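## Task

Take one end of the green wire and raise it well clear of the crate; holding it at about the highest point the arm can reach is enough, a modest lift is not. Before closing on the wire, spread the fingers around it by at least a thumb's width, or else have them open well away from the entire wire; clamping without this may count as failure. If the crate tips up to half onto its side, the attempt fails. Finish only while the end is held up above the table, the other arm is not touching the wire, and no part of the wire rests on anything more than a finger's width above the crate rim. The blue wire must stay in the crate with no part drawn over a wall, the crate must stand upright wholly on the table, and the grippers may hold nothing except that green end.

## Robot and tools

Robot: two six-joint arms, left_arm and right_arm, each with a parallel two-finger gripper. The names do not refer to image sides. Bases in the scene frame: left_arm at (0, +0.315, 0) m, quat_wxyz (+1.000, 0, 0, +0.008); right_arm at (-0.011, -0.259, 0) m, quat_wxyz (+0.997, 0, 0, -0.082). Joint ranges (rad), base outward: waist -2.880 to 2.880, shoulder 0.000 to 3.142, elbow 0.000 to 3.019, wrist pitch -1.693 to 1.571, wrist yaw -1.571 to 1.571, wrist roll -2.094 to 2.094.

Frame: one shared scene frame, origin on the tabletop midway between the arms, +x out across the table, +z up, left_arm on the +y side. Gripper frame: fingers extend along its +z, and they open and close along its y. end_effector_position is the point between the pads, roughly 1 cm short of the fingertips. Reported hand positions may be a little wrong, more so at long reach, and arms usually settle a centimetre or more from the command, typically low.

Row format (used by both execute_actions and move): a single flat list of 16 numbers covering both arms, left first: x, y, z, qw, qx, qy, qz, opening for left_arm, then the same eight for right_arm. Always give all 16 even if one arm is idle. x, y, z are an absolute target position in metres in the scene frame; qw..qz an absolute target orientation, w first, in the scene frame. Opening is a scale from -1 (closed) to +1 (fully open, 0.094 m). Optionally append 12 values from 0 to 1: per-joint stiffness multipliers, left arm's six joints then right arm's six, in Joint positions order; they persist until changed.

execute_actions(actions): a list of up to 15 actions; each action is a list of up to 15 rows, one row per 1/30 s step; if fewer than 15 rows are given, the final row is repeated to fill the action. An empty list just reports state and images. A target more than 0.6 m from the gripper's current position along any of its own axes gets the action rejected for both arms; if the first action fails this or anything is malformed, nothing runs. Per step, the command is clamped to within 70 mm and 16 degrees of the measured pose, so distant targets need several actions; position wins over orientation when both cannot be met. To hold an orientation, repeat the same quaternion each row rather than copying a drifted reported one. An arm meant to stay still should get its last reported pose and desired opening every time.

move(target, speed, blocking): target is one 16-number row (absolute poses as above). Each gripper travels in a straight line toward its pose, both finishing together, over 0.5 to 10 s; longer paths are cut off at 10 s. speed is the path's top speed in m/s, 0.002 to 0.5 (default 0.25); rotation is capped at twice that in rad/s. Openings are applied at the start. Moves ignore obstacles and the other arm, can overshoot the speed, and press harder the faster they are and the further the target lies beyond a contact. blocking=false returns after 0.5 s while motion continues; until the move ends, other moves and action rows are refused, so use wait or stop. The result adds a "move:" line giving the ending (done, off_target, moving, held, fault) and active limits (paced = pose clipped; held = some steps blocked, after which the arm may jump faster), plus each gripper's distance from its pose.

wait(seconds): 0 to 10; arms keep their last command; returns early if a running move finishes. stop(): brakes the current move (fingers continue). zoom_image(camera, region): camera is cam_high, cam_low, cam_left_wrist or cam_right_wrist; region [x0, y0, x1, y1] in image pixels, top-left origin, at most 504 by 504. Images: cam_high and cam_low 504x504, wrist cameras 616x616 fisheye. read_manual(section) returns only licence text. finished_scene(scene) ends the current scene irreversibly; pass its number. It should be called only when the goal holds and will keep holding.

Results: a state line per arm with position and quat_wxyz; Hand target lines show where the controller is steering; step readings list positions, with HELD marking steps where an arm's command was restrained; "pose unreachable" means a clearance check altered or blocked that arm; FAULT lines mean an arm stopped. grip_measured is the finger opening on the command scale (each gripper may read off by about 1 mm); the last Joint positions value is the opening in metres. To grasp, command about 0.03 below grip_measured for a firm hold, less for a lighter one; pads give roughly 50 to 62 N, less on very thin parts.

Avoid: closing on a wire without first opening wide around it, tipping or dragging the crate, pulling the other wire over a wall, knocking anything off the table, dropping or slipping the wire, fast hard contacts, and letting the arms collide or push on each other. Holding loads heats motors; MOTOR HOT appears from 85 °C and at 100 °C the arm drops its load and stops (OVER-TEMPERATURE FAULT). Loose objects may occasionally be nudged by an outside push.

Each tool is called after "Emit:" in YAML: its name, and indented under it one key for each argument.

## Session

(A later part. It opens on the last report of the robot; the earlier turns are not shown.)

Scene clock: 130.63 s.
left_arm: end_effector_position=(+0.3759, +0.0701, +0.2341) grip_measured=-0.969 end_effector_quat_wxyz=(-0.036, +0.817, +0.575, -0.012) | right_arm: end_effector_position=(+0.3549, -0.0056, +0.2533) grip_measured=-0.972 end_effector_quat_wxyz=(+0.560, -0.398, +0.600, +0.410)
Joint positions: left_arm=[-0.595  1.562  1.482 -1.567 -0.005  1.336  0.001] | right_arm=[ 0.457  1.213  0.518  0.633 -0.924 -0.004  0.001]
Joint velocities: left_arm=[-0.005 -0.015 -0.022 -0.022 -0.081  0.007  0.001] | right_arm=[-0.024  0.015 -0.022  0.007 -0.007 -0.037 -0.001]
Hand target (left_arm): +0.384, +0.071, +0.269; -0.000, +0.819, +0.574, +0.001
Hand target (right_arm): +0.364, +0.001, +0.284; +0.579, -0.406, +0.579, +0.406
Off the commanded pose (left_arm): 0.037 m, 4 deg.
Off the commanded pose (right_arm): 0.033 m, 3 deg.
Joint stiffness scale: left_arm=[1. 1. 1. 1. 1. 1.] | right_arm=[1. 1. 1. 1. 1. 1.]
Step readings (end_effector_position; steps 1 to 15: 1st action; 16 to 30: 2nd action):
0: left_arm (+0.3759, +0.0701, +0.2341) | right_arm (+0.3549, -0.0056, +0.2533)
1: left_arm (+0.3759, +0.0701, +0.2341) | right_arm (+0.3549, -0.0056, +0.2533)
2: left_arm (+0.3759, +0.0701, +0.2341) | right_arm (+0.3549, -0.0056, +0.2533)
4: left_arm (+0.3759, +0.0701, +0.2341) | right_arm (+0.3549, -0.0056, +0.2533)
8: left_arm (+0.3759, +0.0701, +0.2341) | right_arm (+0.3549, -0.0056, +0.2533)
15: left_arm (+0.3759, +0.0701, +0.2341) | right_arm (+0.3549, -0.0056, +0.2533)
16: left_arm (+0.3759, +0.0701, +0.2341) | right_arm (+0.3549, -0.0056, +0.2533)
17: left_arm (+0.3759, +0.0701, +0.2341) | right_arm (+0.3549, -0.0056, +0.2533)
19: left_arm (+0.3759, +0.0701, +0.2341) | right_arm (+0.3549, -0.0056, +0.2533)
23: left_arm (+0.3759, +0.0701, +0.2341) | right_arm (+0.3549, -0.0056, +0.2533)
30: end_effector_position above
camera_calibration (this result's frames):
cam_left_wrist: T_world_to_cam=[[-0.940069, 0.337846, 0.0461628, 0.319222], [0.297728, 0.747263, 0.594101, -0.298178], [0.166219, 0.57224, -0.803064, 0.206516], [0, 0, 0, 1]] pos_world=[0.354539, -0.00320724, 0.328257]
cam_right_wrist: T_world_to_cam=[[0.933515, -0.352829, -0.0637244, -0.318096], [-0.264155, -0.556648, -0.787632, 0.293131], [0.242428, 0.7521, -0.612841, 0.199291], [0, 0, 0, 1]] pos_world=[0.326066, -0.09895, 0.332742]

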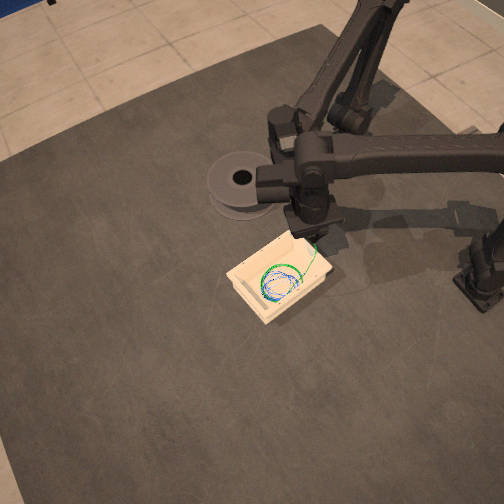

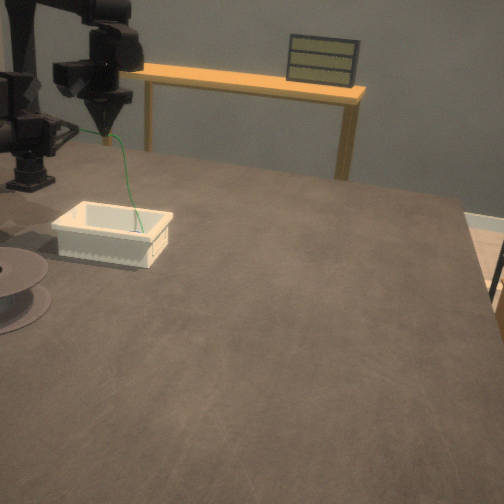

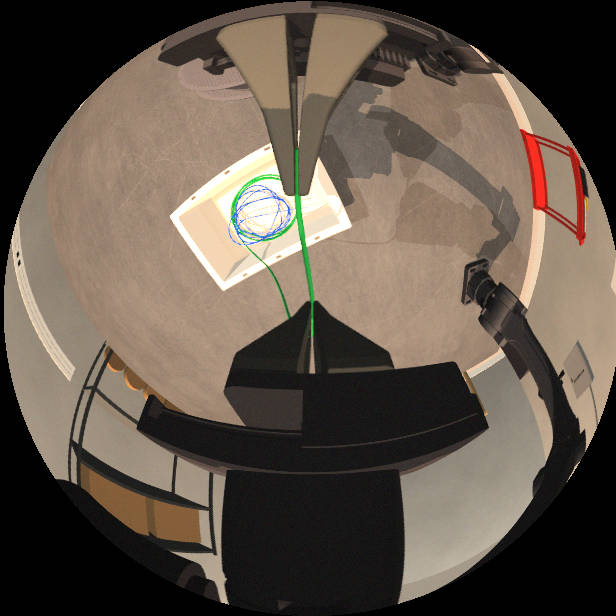

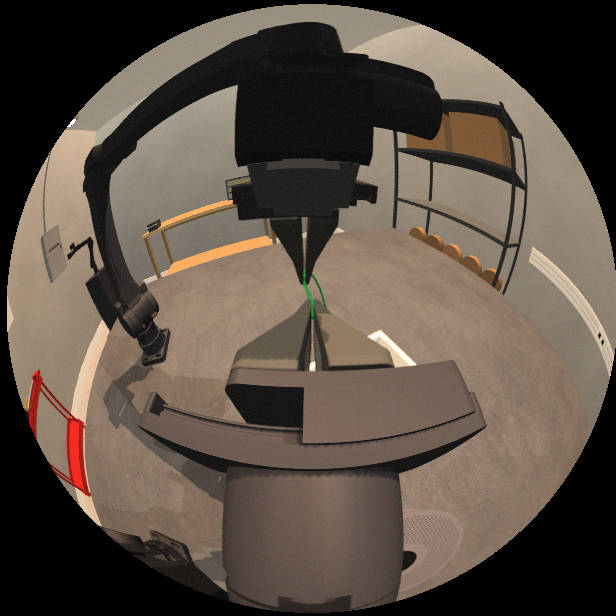

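Emit:
execute_actions:
  actions:
    - [[0.385,0.07,0.27,0,0.819,0.574,0,0.3,0.366,0.002,0.284,0.579,-0.406,0.579,0.406,-1]]

Emit:
move:
  target: [0.375,0.10,0.40,0,0.819,0.574,0,0.3,0.366,0.002,0.284,0.579,-0.406,0.579,0.406,-1]
  speed: 0.2

Emit:
move:
  target: [0.2,0.42,0.36,0,0.819,0.574,0,0.3,0.40,0.04,0.50,0.579,-0.406,0.579,0.406,-1]
  speed: 0.25

Scene clock: 133.73 s.
left_arm: end_effector_position=(+0.3759, +0.0701, +0.2341) grip_measured=+0.298 end_effector_quat_wxyz=(-0.036, +0.817, +0.575, -0.012) | right_arm: end_effector_position=(+0.3549, -0.0056, +0.2533) grip_measured=-0.972 end_effector_quat_wxyz=(+0.560, -0.398, +0.600, +0.410)
Joint positions: left_arm=[-0.595  1.562  1.482 -1.567 -0.005  1.336  0.061] | right_arm=[ 0.457  1.213  0.518  0.633 -0.924 -0.004  0.001]
Joint velocities: left_arm=[-0.015 -0.015 -0.002 -0.002  0.037  0.007  0.   ] | right_arm=[-0.005 -0.005  0.007 -0.012 -0.022  0.037  0.001]
Hand target (left_arm): +0.384, +0.070, +0.269; -0.000, +0.819, +0.574, +0.001
Hand target (right_arm): +0.364, +0.001, +0.284; +0.579, -0.406, +0.579, +0.406
Off the commanded pose (left_arm): 0.037 m, 4 deg.
Off the commanded pose (right_arm): 0.033 m, 3 deg.
Joint stiffness scale: left_arm=[1. 1. 1. 1. 1. 1.] | right_arm=[1. 1. 1. 1. 1. 1.]
Step readings (end_effector_position):
0: left_arm (+0.3759, +0.0701, +0.2341) | right_arm (+0.3549, -0.0056, +0.2533)
1: left_arm (+0.3759, +0.0701, +0.2341) | right_arm (+0.3549, -0.0056, +0.2533)
2: left_arm (+0.3759, +0.0701, +0.2341) | right_arm (+0.3549, -0.0056, +0.2533)
4: left_arm (+0.3759, +0.0701, +0.2341) | right_arm (+0.3549, -0.0056, +0.2533)
8: left_arm (+0.3759, +0.0701, +0.2341) | right_arm (+0.3549, -0.0056, +0.2533)
15: end_effector_position above
camera_calibration (this result's frames):
cam_left_wrist: T_world_to_cam=[[-0.940069, 0.337846, 0.0461628, 0.319222], [0.297728, 0.747263, 0.594101, -0.298178], [0.166219, 0.57224, -0.803064, 0.206516], [0, 0, 0, 1]] pos_world=[0.354539, -0.00320724, 0.328257]
cam_right_wrist: T_world_to_cam=[[0.933515, -0.352829, -0.0637244, -0.318096], [-0.264155, -0.556648, -0.787632, 0.293131], [0.242428, 0.7521, -0.612841, 0.199291], [0, 0, 0, 1]] pos_world=[0.326066, -0.09895, 0.332742]

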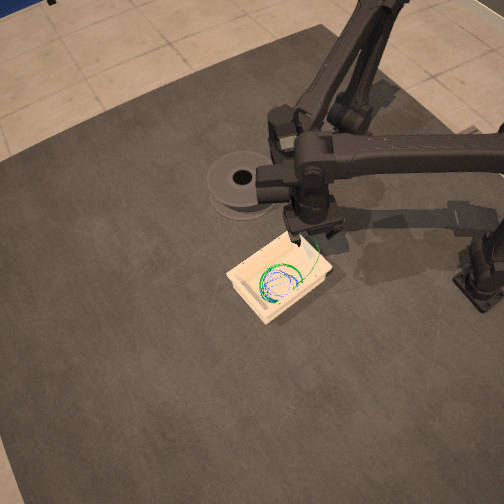

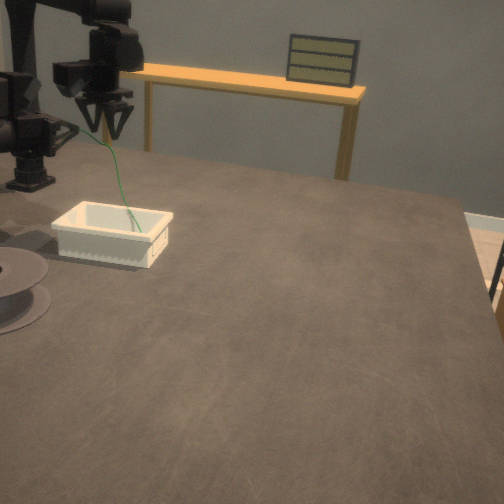

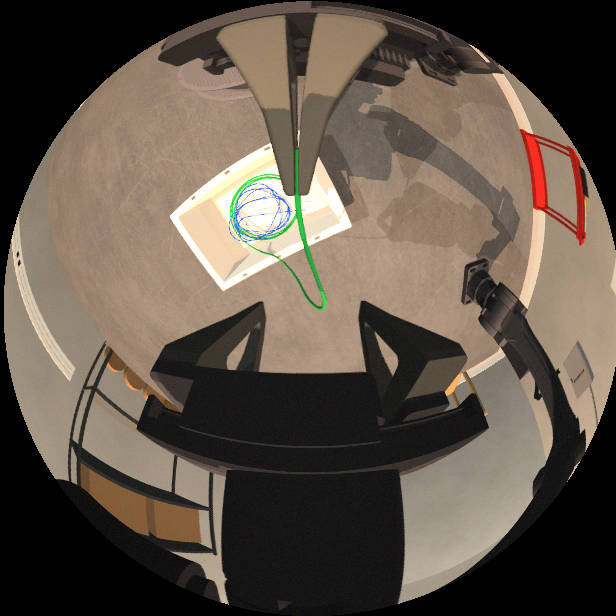

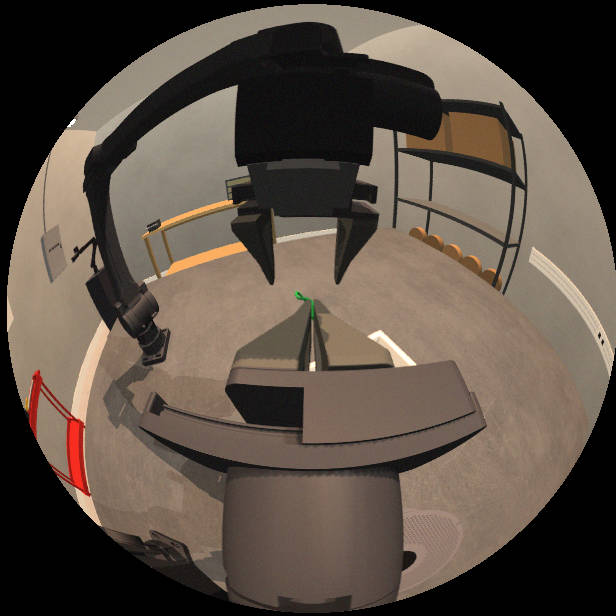

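Scene clock: 135.00 s.
left_arm: end_effector_position=(+0.3738, +0.0963, +0.3806) grip_measured=+0.298 end_effector_quat_wxyz=(+0.081, +0.814, +0.574, +0.038) | right_arm: end_effector_position=(+0.3549, -0.0056, +0.2533) grip_measured=-0.972 end_effector_quat_wxyz=(+0.560, -0.398, +0.600, +0.410)
Joint positions: left_arm=[-0.546  1.395  1.679 -1.675 -0.003  1.383  0.061] | right_arm=[ 0.457  1.213  0.518  0.633 -0.924 -0.004  0.001]
Joint velocities: left_arm=[-0.005 -0.015 -0.002 -0.017 -0.007 -0.022 -0.001] | right_arm=[-0.015 -0.005 -0.002  0.007  0.037  0.022 -0.001]
Hand target (left_arm): +0.377, +0.099, +0.399; +0.097, +0.815, +0.570, +0.045
Hand target (right_arm): +0.364, +0.001, +0.284; +0.579, -0.406, +0.579, +0.406
Off the commanded pose (left_arm): 0.020 m, 10 deg.
Off the commanded pose (right_arm): 0.033 m, 3 deg.
Joint stiffness scale: left_arm=[1. 1. 1. 1. 1. 1.] | right_arm=[1. 1. 1. 1. 1. 1.]
joint sent to its limit (left arm) — the command would take joint 4 (wrist pitch) past its lower limit, so that joint was sent only as far as its limit.
move: off_target (left_arm, right_arm)
camera_calibration (this result's frames):
cam_left_wrist: T_world_to_cam=[[-0.92324, 0.326238, -0.202969, 0.391359], [0.172551, 0.824037, 0.539619, -0.344037], [0.343298, 0.463175, -0.817077, 0.259174], [0, 0, 0, 1]] pos_world=[0.331709, 0.0357802, 0.476848]
cam_right_wrist: T_world_to_cam=[[0.933515, -0.352829, -0.0637244, -0.318096], [-0.264155, -0.556648, -0.787632, 0.293131], [0.242428, 0.7521, -0.612841, 0.199291], [0, 0, 0, 1]] pos_world=[0.326066, -0.09895, 0.332742]

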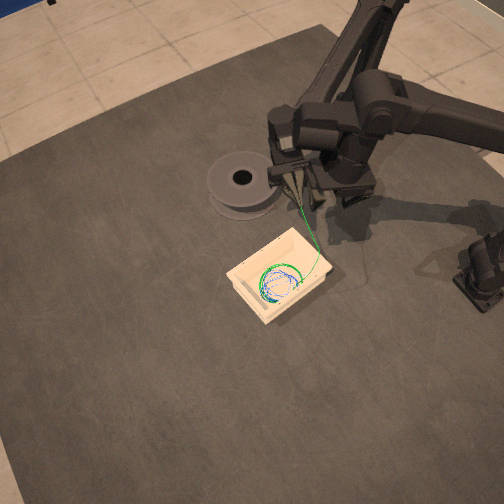

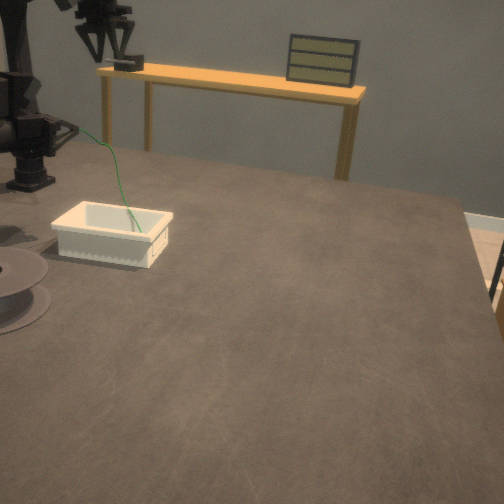

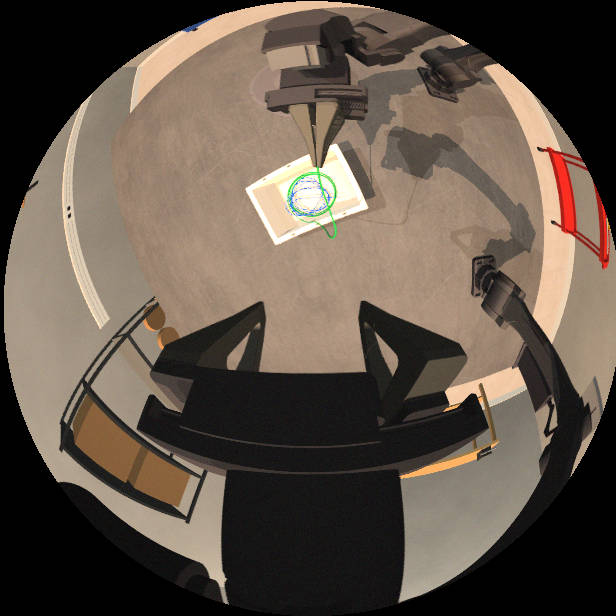

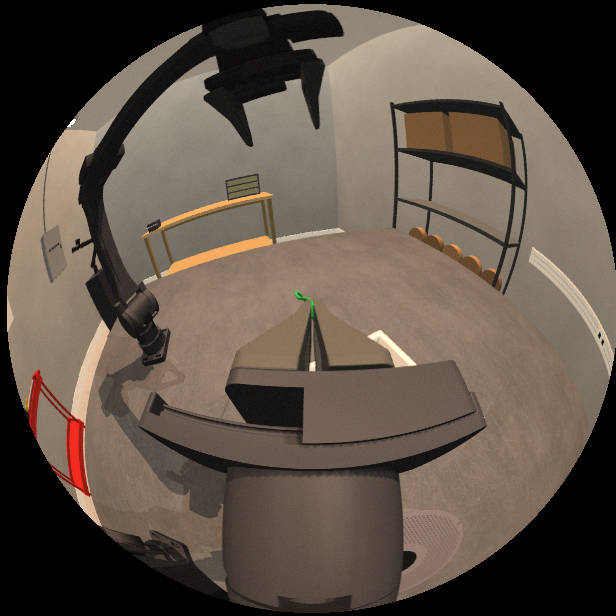

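Scene clock: 137.17 s.
left_arm: end_effector_position=(+0.2054, +0.4203, +0.3569) grip_measured=+0.298 end_effector_quat_wxyz=(-0.012, +0.740, +0.656, +0.148) | right_arm: end_effector_position=(+0.3998, +0.0347, +0.4684) grip_measured=-0.972 end_effector_quat_wxyz=(+0.564, -0.401, +0.596, +0.407)
Joint positions: left_arm=[ 0.371  0.807  1.187 -1.677 -0.12   2.094  0.061] | right_arm=[ 0.525  1.126  1.064  0.014 -0.854 -0.004  0.001]
Joint velocities: left_arm=[-0.015 -0.015 -0.007 -0.007  0.037 -0.051 -0.   ] | right_arm=[-0.005  0.005  0.017 -0.022  0.007 -0.007 -0.   ]
Hand target (left_arm): +0.202, +0.420, +0.360; -0.015, +0.745, +0.650, +0.149
Hand target (right_arm): +0.400, +0.040, +0.499; +0.579, -0.406, +0.579, +0.406
Off the commanded pose (left_arm): 0.006 m, 21 deg; orientation clipped at the last step of the last action.
Off the commanded pose (right_arm): 0.032 m, 3 deg.
Joint stiffness scale: left_arm=[1. 1. 1. 1. 1. 1.] | right_arm=[1. 1. 1. 1. 1. 1.]
joint sent to its limit (left arm) — the command would take joint 4 (wrist pitch) past its lower limit and joint 6 (wrist roll) past its upper limit, so those joints were sent only as far as their limits.
move: off_target (left_arm, right_arm); limits=paced
camera_calibration (this result's frames):
cam_left_wrist: T_world_to_cam=[[-0.968537, 0.145829, -0.201666, 0.210029], [-0.0531502, 0.670432, 0.740065, -0.529784], [0.243126, 0.727499, -0.641588, -0.0055694], [0, 0, 0, 1]] pos_world=[0.176617, 0.328607, 0.430857]
cam_right_wrist: T_world_to_cam=[[0.933925, -0.35377, -0.0512818, -0.33803], [-0.254062, -0.55598, -0.791416, 0.494523], [0.251468, 0.752152, -0.609124, 0.284529], [0, 0, 0, 1]] pos_world=[0.369784, -0.058649, 0.547352]

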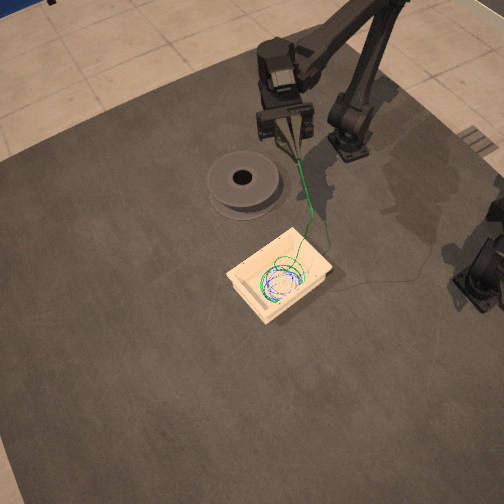

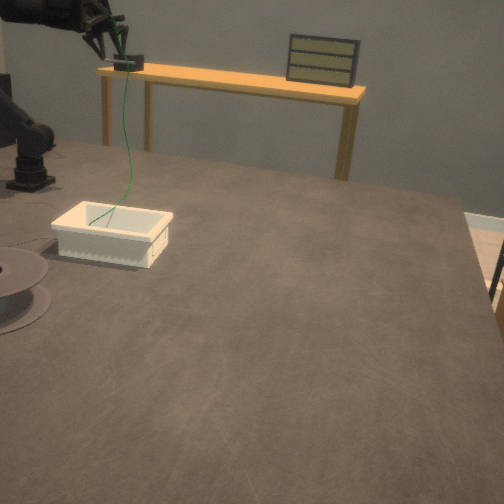

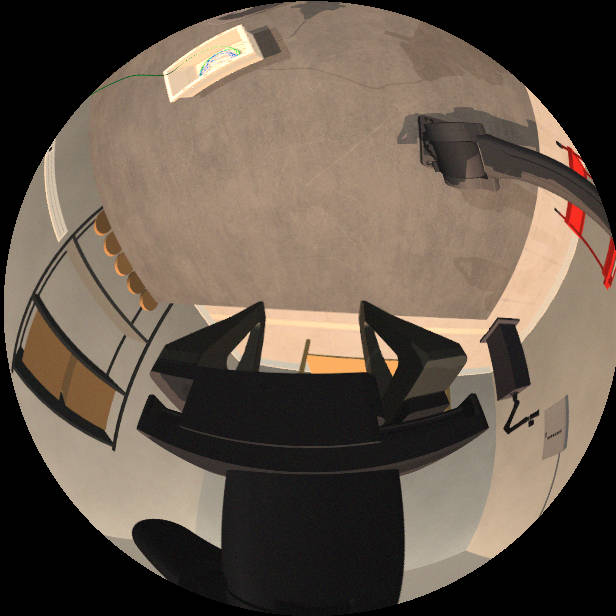

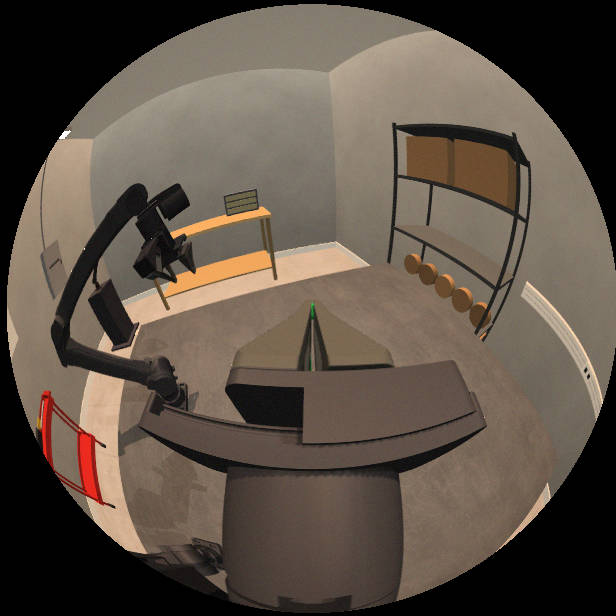

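Emit:
move:
  target: [0.2,0.42,0.36,-0.015,0.745,0.650,0.149,0.3,0.39,0.04,0.74,0.579,-0.406,0.579,0.406,-1]
  speed: 0.12

Scene clock: 142.97 s.
left_arm: end_effector_position=(+0.2047, +0.4204, +0.3544) grip_measured=+0.298 end_effector_quat_wxyz=(-0.014, +0.740, +0.656, +0.145) | right_arm: end_effector_position=(+0.3982, +0.0376, +0.7166) grip_measured=-0.972 end_effector_quat_wxyz=(+0.568, -0.402, +0.593, +0.406)
Joint positions: left_arm=[ 0.371  0.807  1.18  -1.677 -0.122  2.094  0.061] | right_arm=[ 0.534  1.291  1.875 -0.623 -0.845 -0.004  0.001]
Joint velocities: left_arm=[-0.015 -0.005  0.007 -0.012  0.022 -0.022 -0.   ] | right_arm=[ 0.005  0.034  0.012 -0.027 -0.022  0.022 -0.   ]
Hand target (left_arm): +0.200, +0.420, +0.360; -0.015, +0.744, +0.651, +0.151
Hand target (right_arm): +0.391, +0.040, +0.739; +0.579, -0.406, +0.578, +0.406
Off the commanded pose (left_arm): 0.007 m, 1 deg.
Off the commanded pose (right_arm): 0.025 m, 2 deg.
Joint stiffness scale: left_arm=[1. 1. 1. 1. 1. 1.] | right_arm=[1. 1. 1. 1. 1. 1.]
joint sent to its limit (left arm) — the command would take joint 4 (wrist pitch) past its lower limit and joint 6 (wrist roll) past its upper limit, so those joints were sent only as far as their limits.
move: off_target (right_arm)
camera_calibration (this result's frames):
cam_left_wrist: T_world_to_cam=[[-0.969876, 0.145554, -0.19533, 0.206967], [-0.0484555, 0.670555, 0.740276, -0.529135], [0.238729, 0.727441, -0.643303, -0.0055835], [0, 0, 0, 1]] pos_world=[0.176426, 0.328751, 0.428541]
cam_right_wrist: T_world_to_cam=[[0.93439, -0.353605, -0.0433446, -0.32863], [-0.246315, -0.553343, -0.795701, 0.69207], [0.25738, 0.754171, -0.604137, 0.427962], [0, 0, 0, 1]] pos_world=[0.367388, -0.05601, 0.794983]

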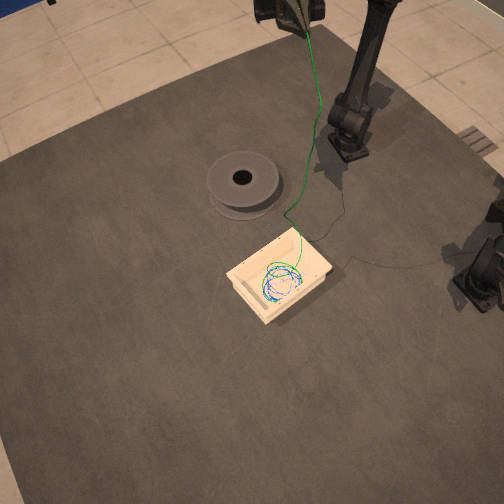

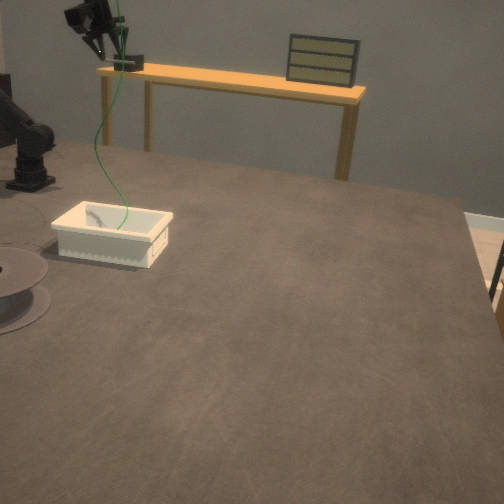

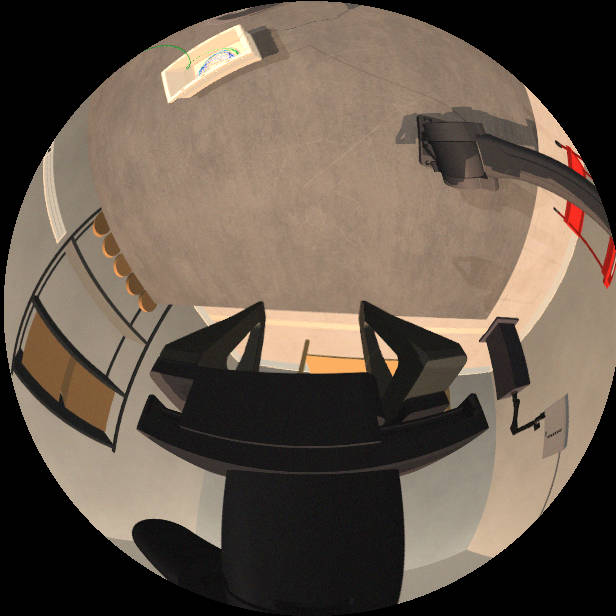

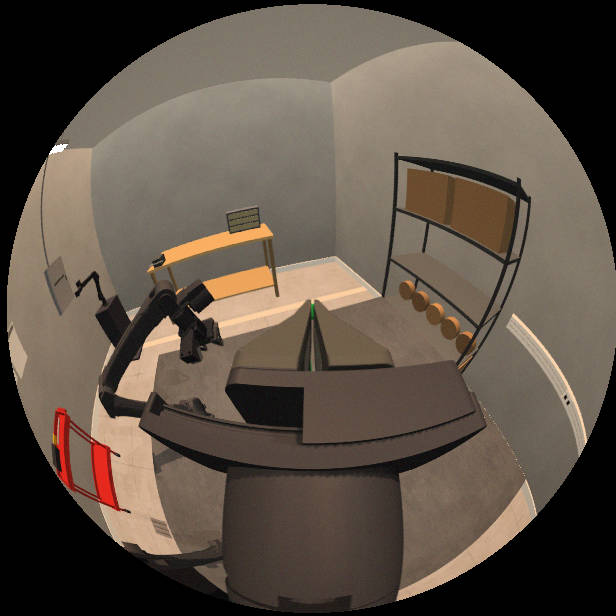

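Emit:
move:
  target: [0.2,0.42,0.36,-0.015,0.745,0.650,0.149,0.3,0.35,0.02,0.95,0.874,-0.125,0.362,0.301,-1]
  speed: 0.12

Scene clock: 148.87 s.
left_arm: end_effector_position=(+0.2041, +0.4202, +0.3517) grip_measured=+0.298 end_effector_quat_wxyz=(-0.015, +0.741, +0.656, +0.142) | right_arm: end_effector_position=(+0.3643, +0.0264, +0.9248) grip_measured=-0.972 end_effector_quat_wxyz=(+0.862, -0.129, +0.388, +0.299)
Joint positions: left_arm=[ 0.371  0.807  1.174 -1.677 -0.122  2.094  0.061] | right_arm=[ 0.813  1.327  2.03   0.024 -0.005  0.016  0.001]
Joint velocities: left_arm=[ 0.015 -0.005  0.017 -0.007 -0.066  0.125  0.001] | right_arm=[-0.005  0.005 -0.002  0.002  0.081  0.051 -0.001]
Hand target (left_arm): +0.200, +0.420, +0.360; -0.015, +0.744, +0.651, +0.150
Hand target (right_arm): +0.349, +0.019, +0.948; +0.874, -0.124, +0.363, +0.300
Off the commanded pose (left_arm): 0.009 m, 1 deg.
Off the commanded pose (right_arm): 0.030 m, 3 deg.
Joint stiffness scale: left_arm=[1. 1. 1. 1. 1. 1.] | right_arm=[1. 1. 1. 1. 1. 1.]
joint sent to its limit (left arm) — the command would take joint 4 (wrist pitch) past its lower limit and joint 6 (wrist roll) past its upper limit, so those joints were sent only as far as their limits.
move: off_target (right_arm)
camera_calibration (this result's frames):
cam_left_wrist: T_world_to_cam=[[-0.971033, 0.145083, -0.189857, 0.204409], [-0.0440136, 0.672364, 0.738911, -0.528175], [0.234856, 0.725863, -0.646503, -0.00444046], [0, 0, 0, 1]] pos_world=[0.176283, 0.328693, 0.426211]
cam_right_wrist: T_world_to_cam=[[0.6215, -0.782955, -0.0268037, -0.181897], [0.0647377, 0.0854247, -0.994239, 0.896646], [0.780735, 0.616185, 0.103778, -0.270792], [0, 0, 0, 1]] pos_world=[0.266419, -0.0521556, 0.914708]

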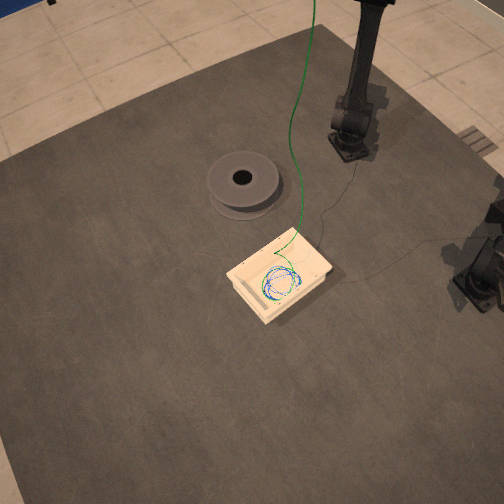

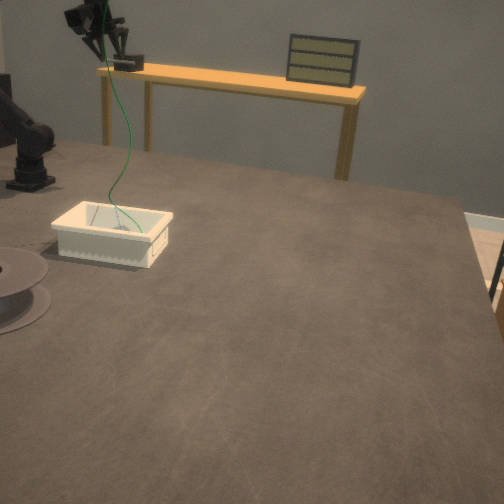

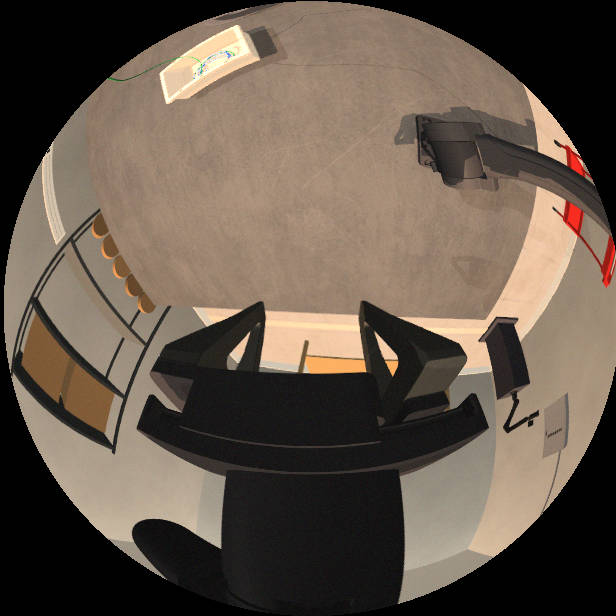

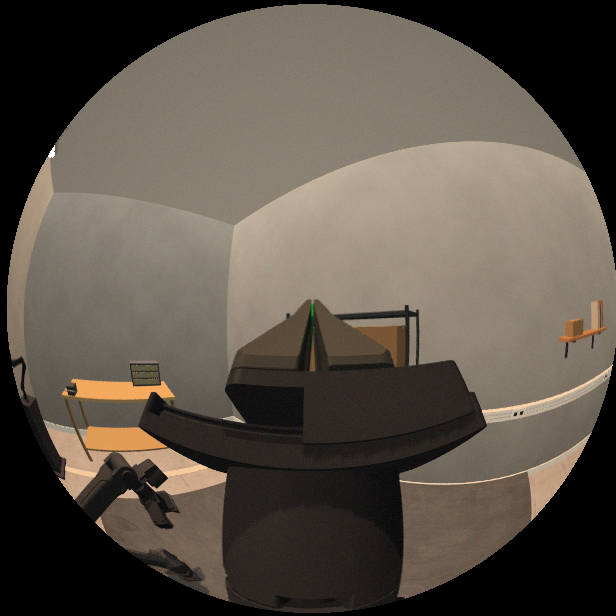

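Emit:
move:
  target: [0.2,0.42,0.36,-0.015,0.745,0.650,0.149,0.3,0.33,0.005,1.01,0.914,-0.084,0.245,0.315,-1]
  speed: 0.1

Emit:
zoom_image:
  camera: "cam_high"
  region: [215,200,345,330]

Emit:
zoom_image:
  camera: "cam_low"
  region: [40,150,190,280]

Scene clock: 153.73 s.
left_arm: end_effector_position=(+0.2036, +0.4200, +0.3496) grip_measured=+0.298 end_effector_quat_wxyz=(-0.016, +0.741, +0.656, +0.140) | right_arm: end_effector_position=(+0.3468, +0.0130, +0.9889) grip_measured=-0.972 end_effector_quat_wxyz=(+0.906, -0.090, +0.269, +0.313)
Joint positions: left_arm=[ 0.371  0.807  1.169 -1.677 -0.122  2.094  0.061] | right_arm=[ 0.813  1.449  2.227  0.218 -0.004  0.015  0.001]
Joint velocities: left_arm=[-0.005  0.005 -0.007 -0.017 -0.051  0.007  0.001] | right_arm=[-0.005  0.005  0.017 -0.007  0.007 -0.007 -0.001]
Hand target (left_arm): +0.200, +0.420, +0.360; -0.016, +0.744, +0.651, +0.151
Hand target (right_arm): +0.329, +0.004, +1.007; +0.913, -0.083, +0.245, +0.314
Off the commanded pose (left_arm): 0.011 m, 1 deg.
Off the commanded pose (right_arm): 0.028 m, 3 deg.
Joint stiffness scale: left_arm=[1. 1. 1. 1. 1. 1.] | right_arm=[1. 1. 1. 1. 1. 1.]
joint sent to its limit (left arm) — the command would take joint 4 (wrist pitch) past its lower limit and joint 6 (wrist roll) past its upper limit, so those joints were sent only as far as their limits.
move: off_target (left_arm, right_arm)
camera_calibration (this result's frames):
cam_left_wrist: T_world_to_cam=[[-0.971935, 0.144701, -0.185481, 0.202374], [-0.0405846, 0.67349, 0.738082, -0.52746], [0.231721, 0.724895, -0.648716, -0.00375289], [0, 0, 0, 1]] pos_world=[0.176158, 0.328676, 0.424411]
cam_right_wrist: T_world_to_cam=[[0.625694, -0.779808, -0.0201763, -0.187871], [0.271588, 0.242015, -0.931487, 0.826748], [0.731264, 0.577346, 0.363214, -0.494441], [0, 0, 0, 1]] pos_world=[0.254582, -0.061125, 0.945903]

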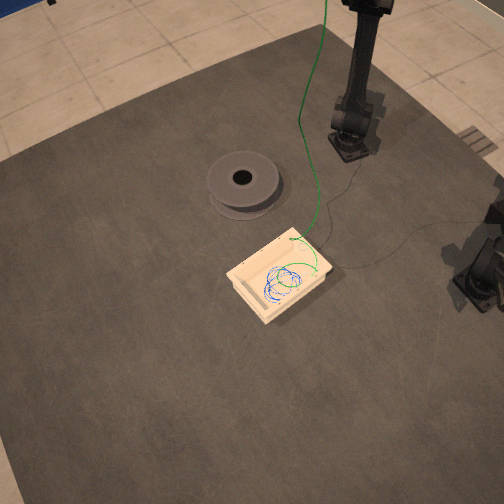

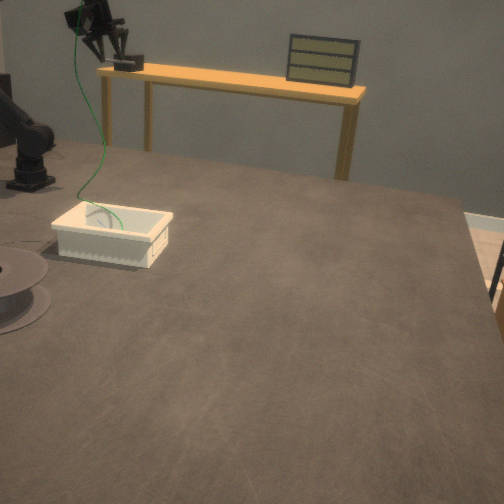

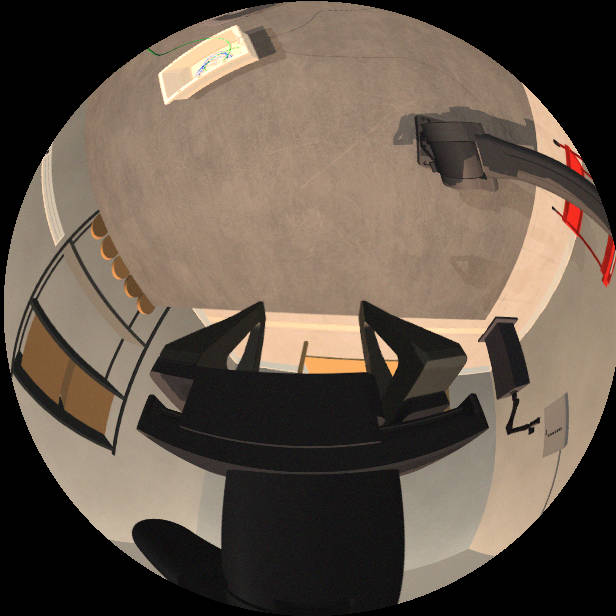

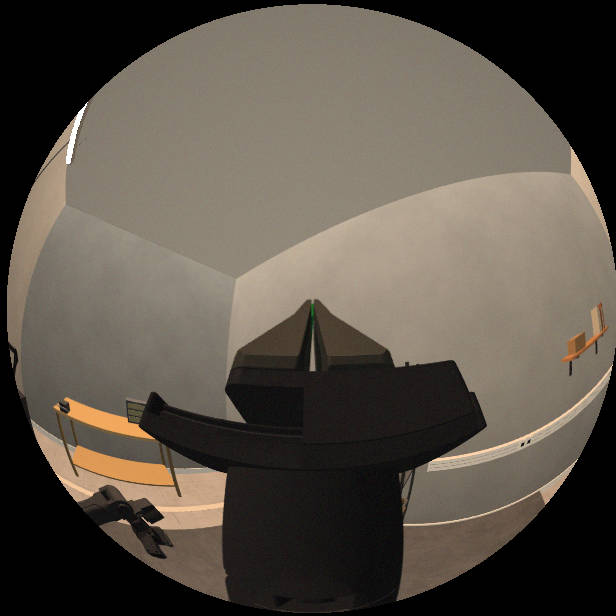

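Region (215, 200, 345, 330) of cam_high's 504x504 image, scaled by 3.877, with more detail than that image has.

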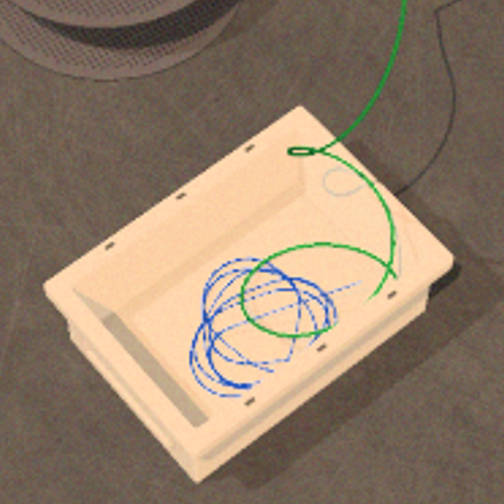

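Region (40, 150, 190, 280) of cam_low's 504x504 image, scaled by 3.360, with more detail than that image has; it fills the top 437 rows of this view, and the rest is white.

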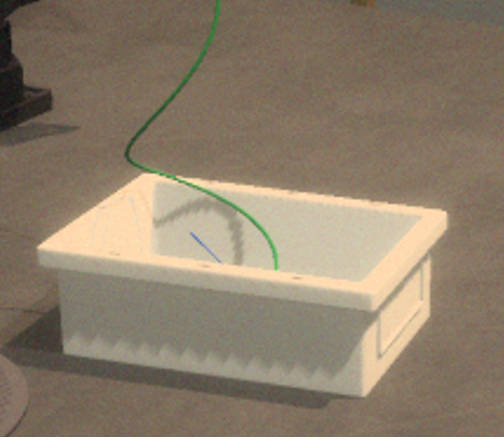

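Emit:
wait:
  seconds: 1

Emit:
zoom_image:
  camera: "cam_high"
  region: [215,200,345,330]

Scene clock: 158.10 s.
left_arm: end_effector_position=(+0.2036, +0.4200, +0.3496) grip_measured=+0.298 end_effector_quat_wxyz=(-0.016, +0.741, +0.656, +0.140) | right_arm: end_effector_position=(+0.3461, +0.0124, +0.9896) grip_measured=-0.972 end_effector_quat_wxyz=(+0.907, -0.090, +0.268, +0.313)
Joint positions: left_arm=[ 0.371  0.807  1.169 -1.677 -0.122  2.094  0.061] | right_arm=[ 0.813  1.449  2.229  0.218 -0.004  0.015  0.001]
Joint velocities: left_arm=[-0.015 -0.005 -0.022  0.002  0.037  0.066  0.001] | right_arm=[ 0.005  0.005  0.007 -0.012  0.037 -0.007  0.   ]
Hand target (left_arm): +0.200, +0.420, +0.360; -0.016, +0.744, +0.651, +0.151
Hand target (right_arm): +0.329, +0.004, +1.007; +0.913, -0.083, +0.245, +0.314
Off the commanded pose (left_arm): 0.011 m, 1 deg.
Off the commanded pose (right_arm): 0.027 m, 3 deg.
Joint stiffness scale: left_arm=[1. 1. 1. 1. 1. 1.] | right_arm=[1. 1. 1. 1. 1. 1.]
wait: 1.00 s; at rest from the start
camera_calibration (this result's frames):
cam_left_wrist: T_world_to_cam=[[-0.971935, 0.144701, -0.185481, 0.202374], [-0.0405846, 0.67349, 0.738082, -0.52746], [0.231721, 0.724895, -0.648716, -0.00375289], [0, 0, 0, 1]] pos_world=[0.176158, 0.328676, 0.424411]
cam_right_wrist: T_world_to_cam=[[0.625724, -0.779785, -0.0201238, -0.187893], [0.273004, 0.243088, -0.930794, 0.826608], [0.730711, 0.576927, 0.36499, -0.49544], [0, 0, 0, 1]] pos_world=[0.253926, -0.0616222, 0.946451]

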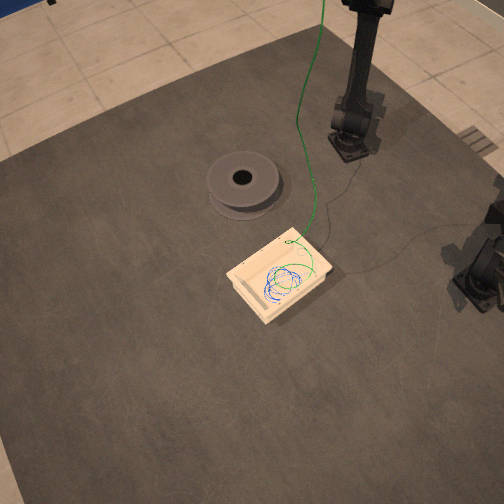

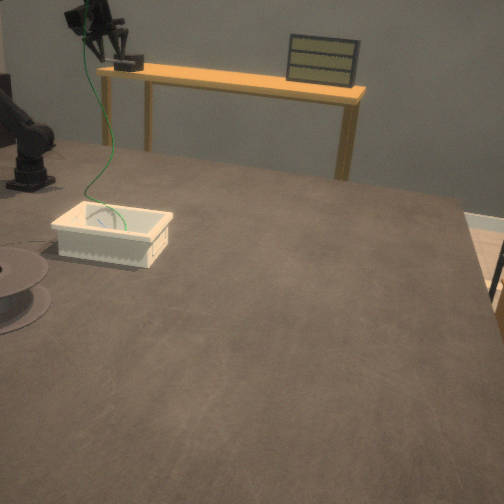

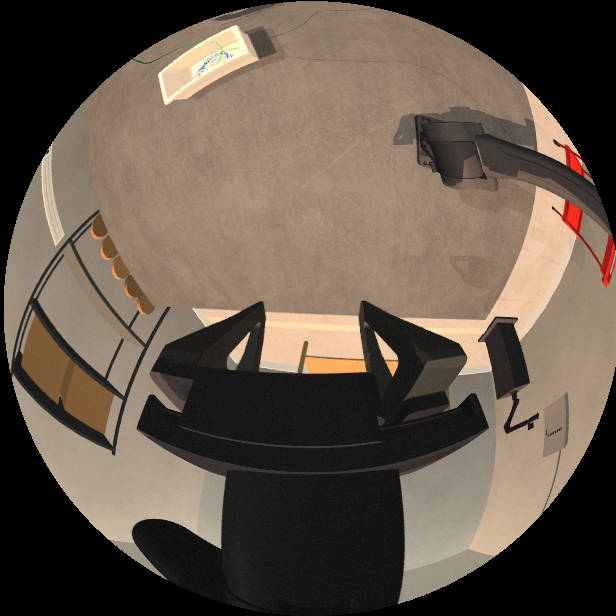

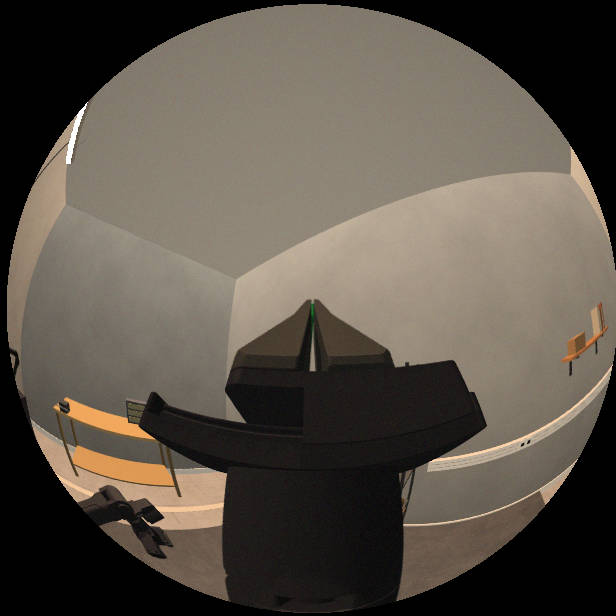

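Region (215, 200, 345, 330) of cam_high's 504x504 image, scaled by 3.877, with more detail than that image has.

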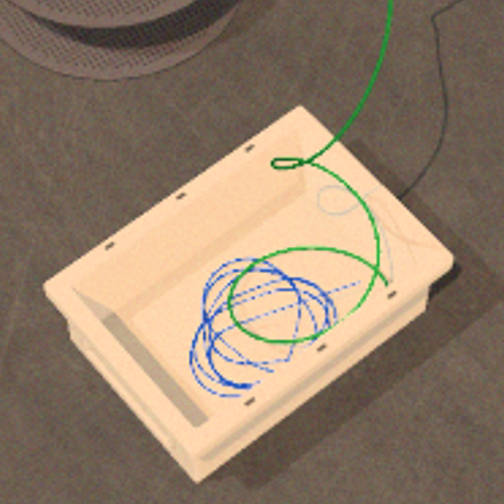

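Emit:
finished_scene:
  scene: 2

The scene is finished: the task was done.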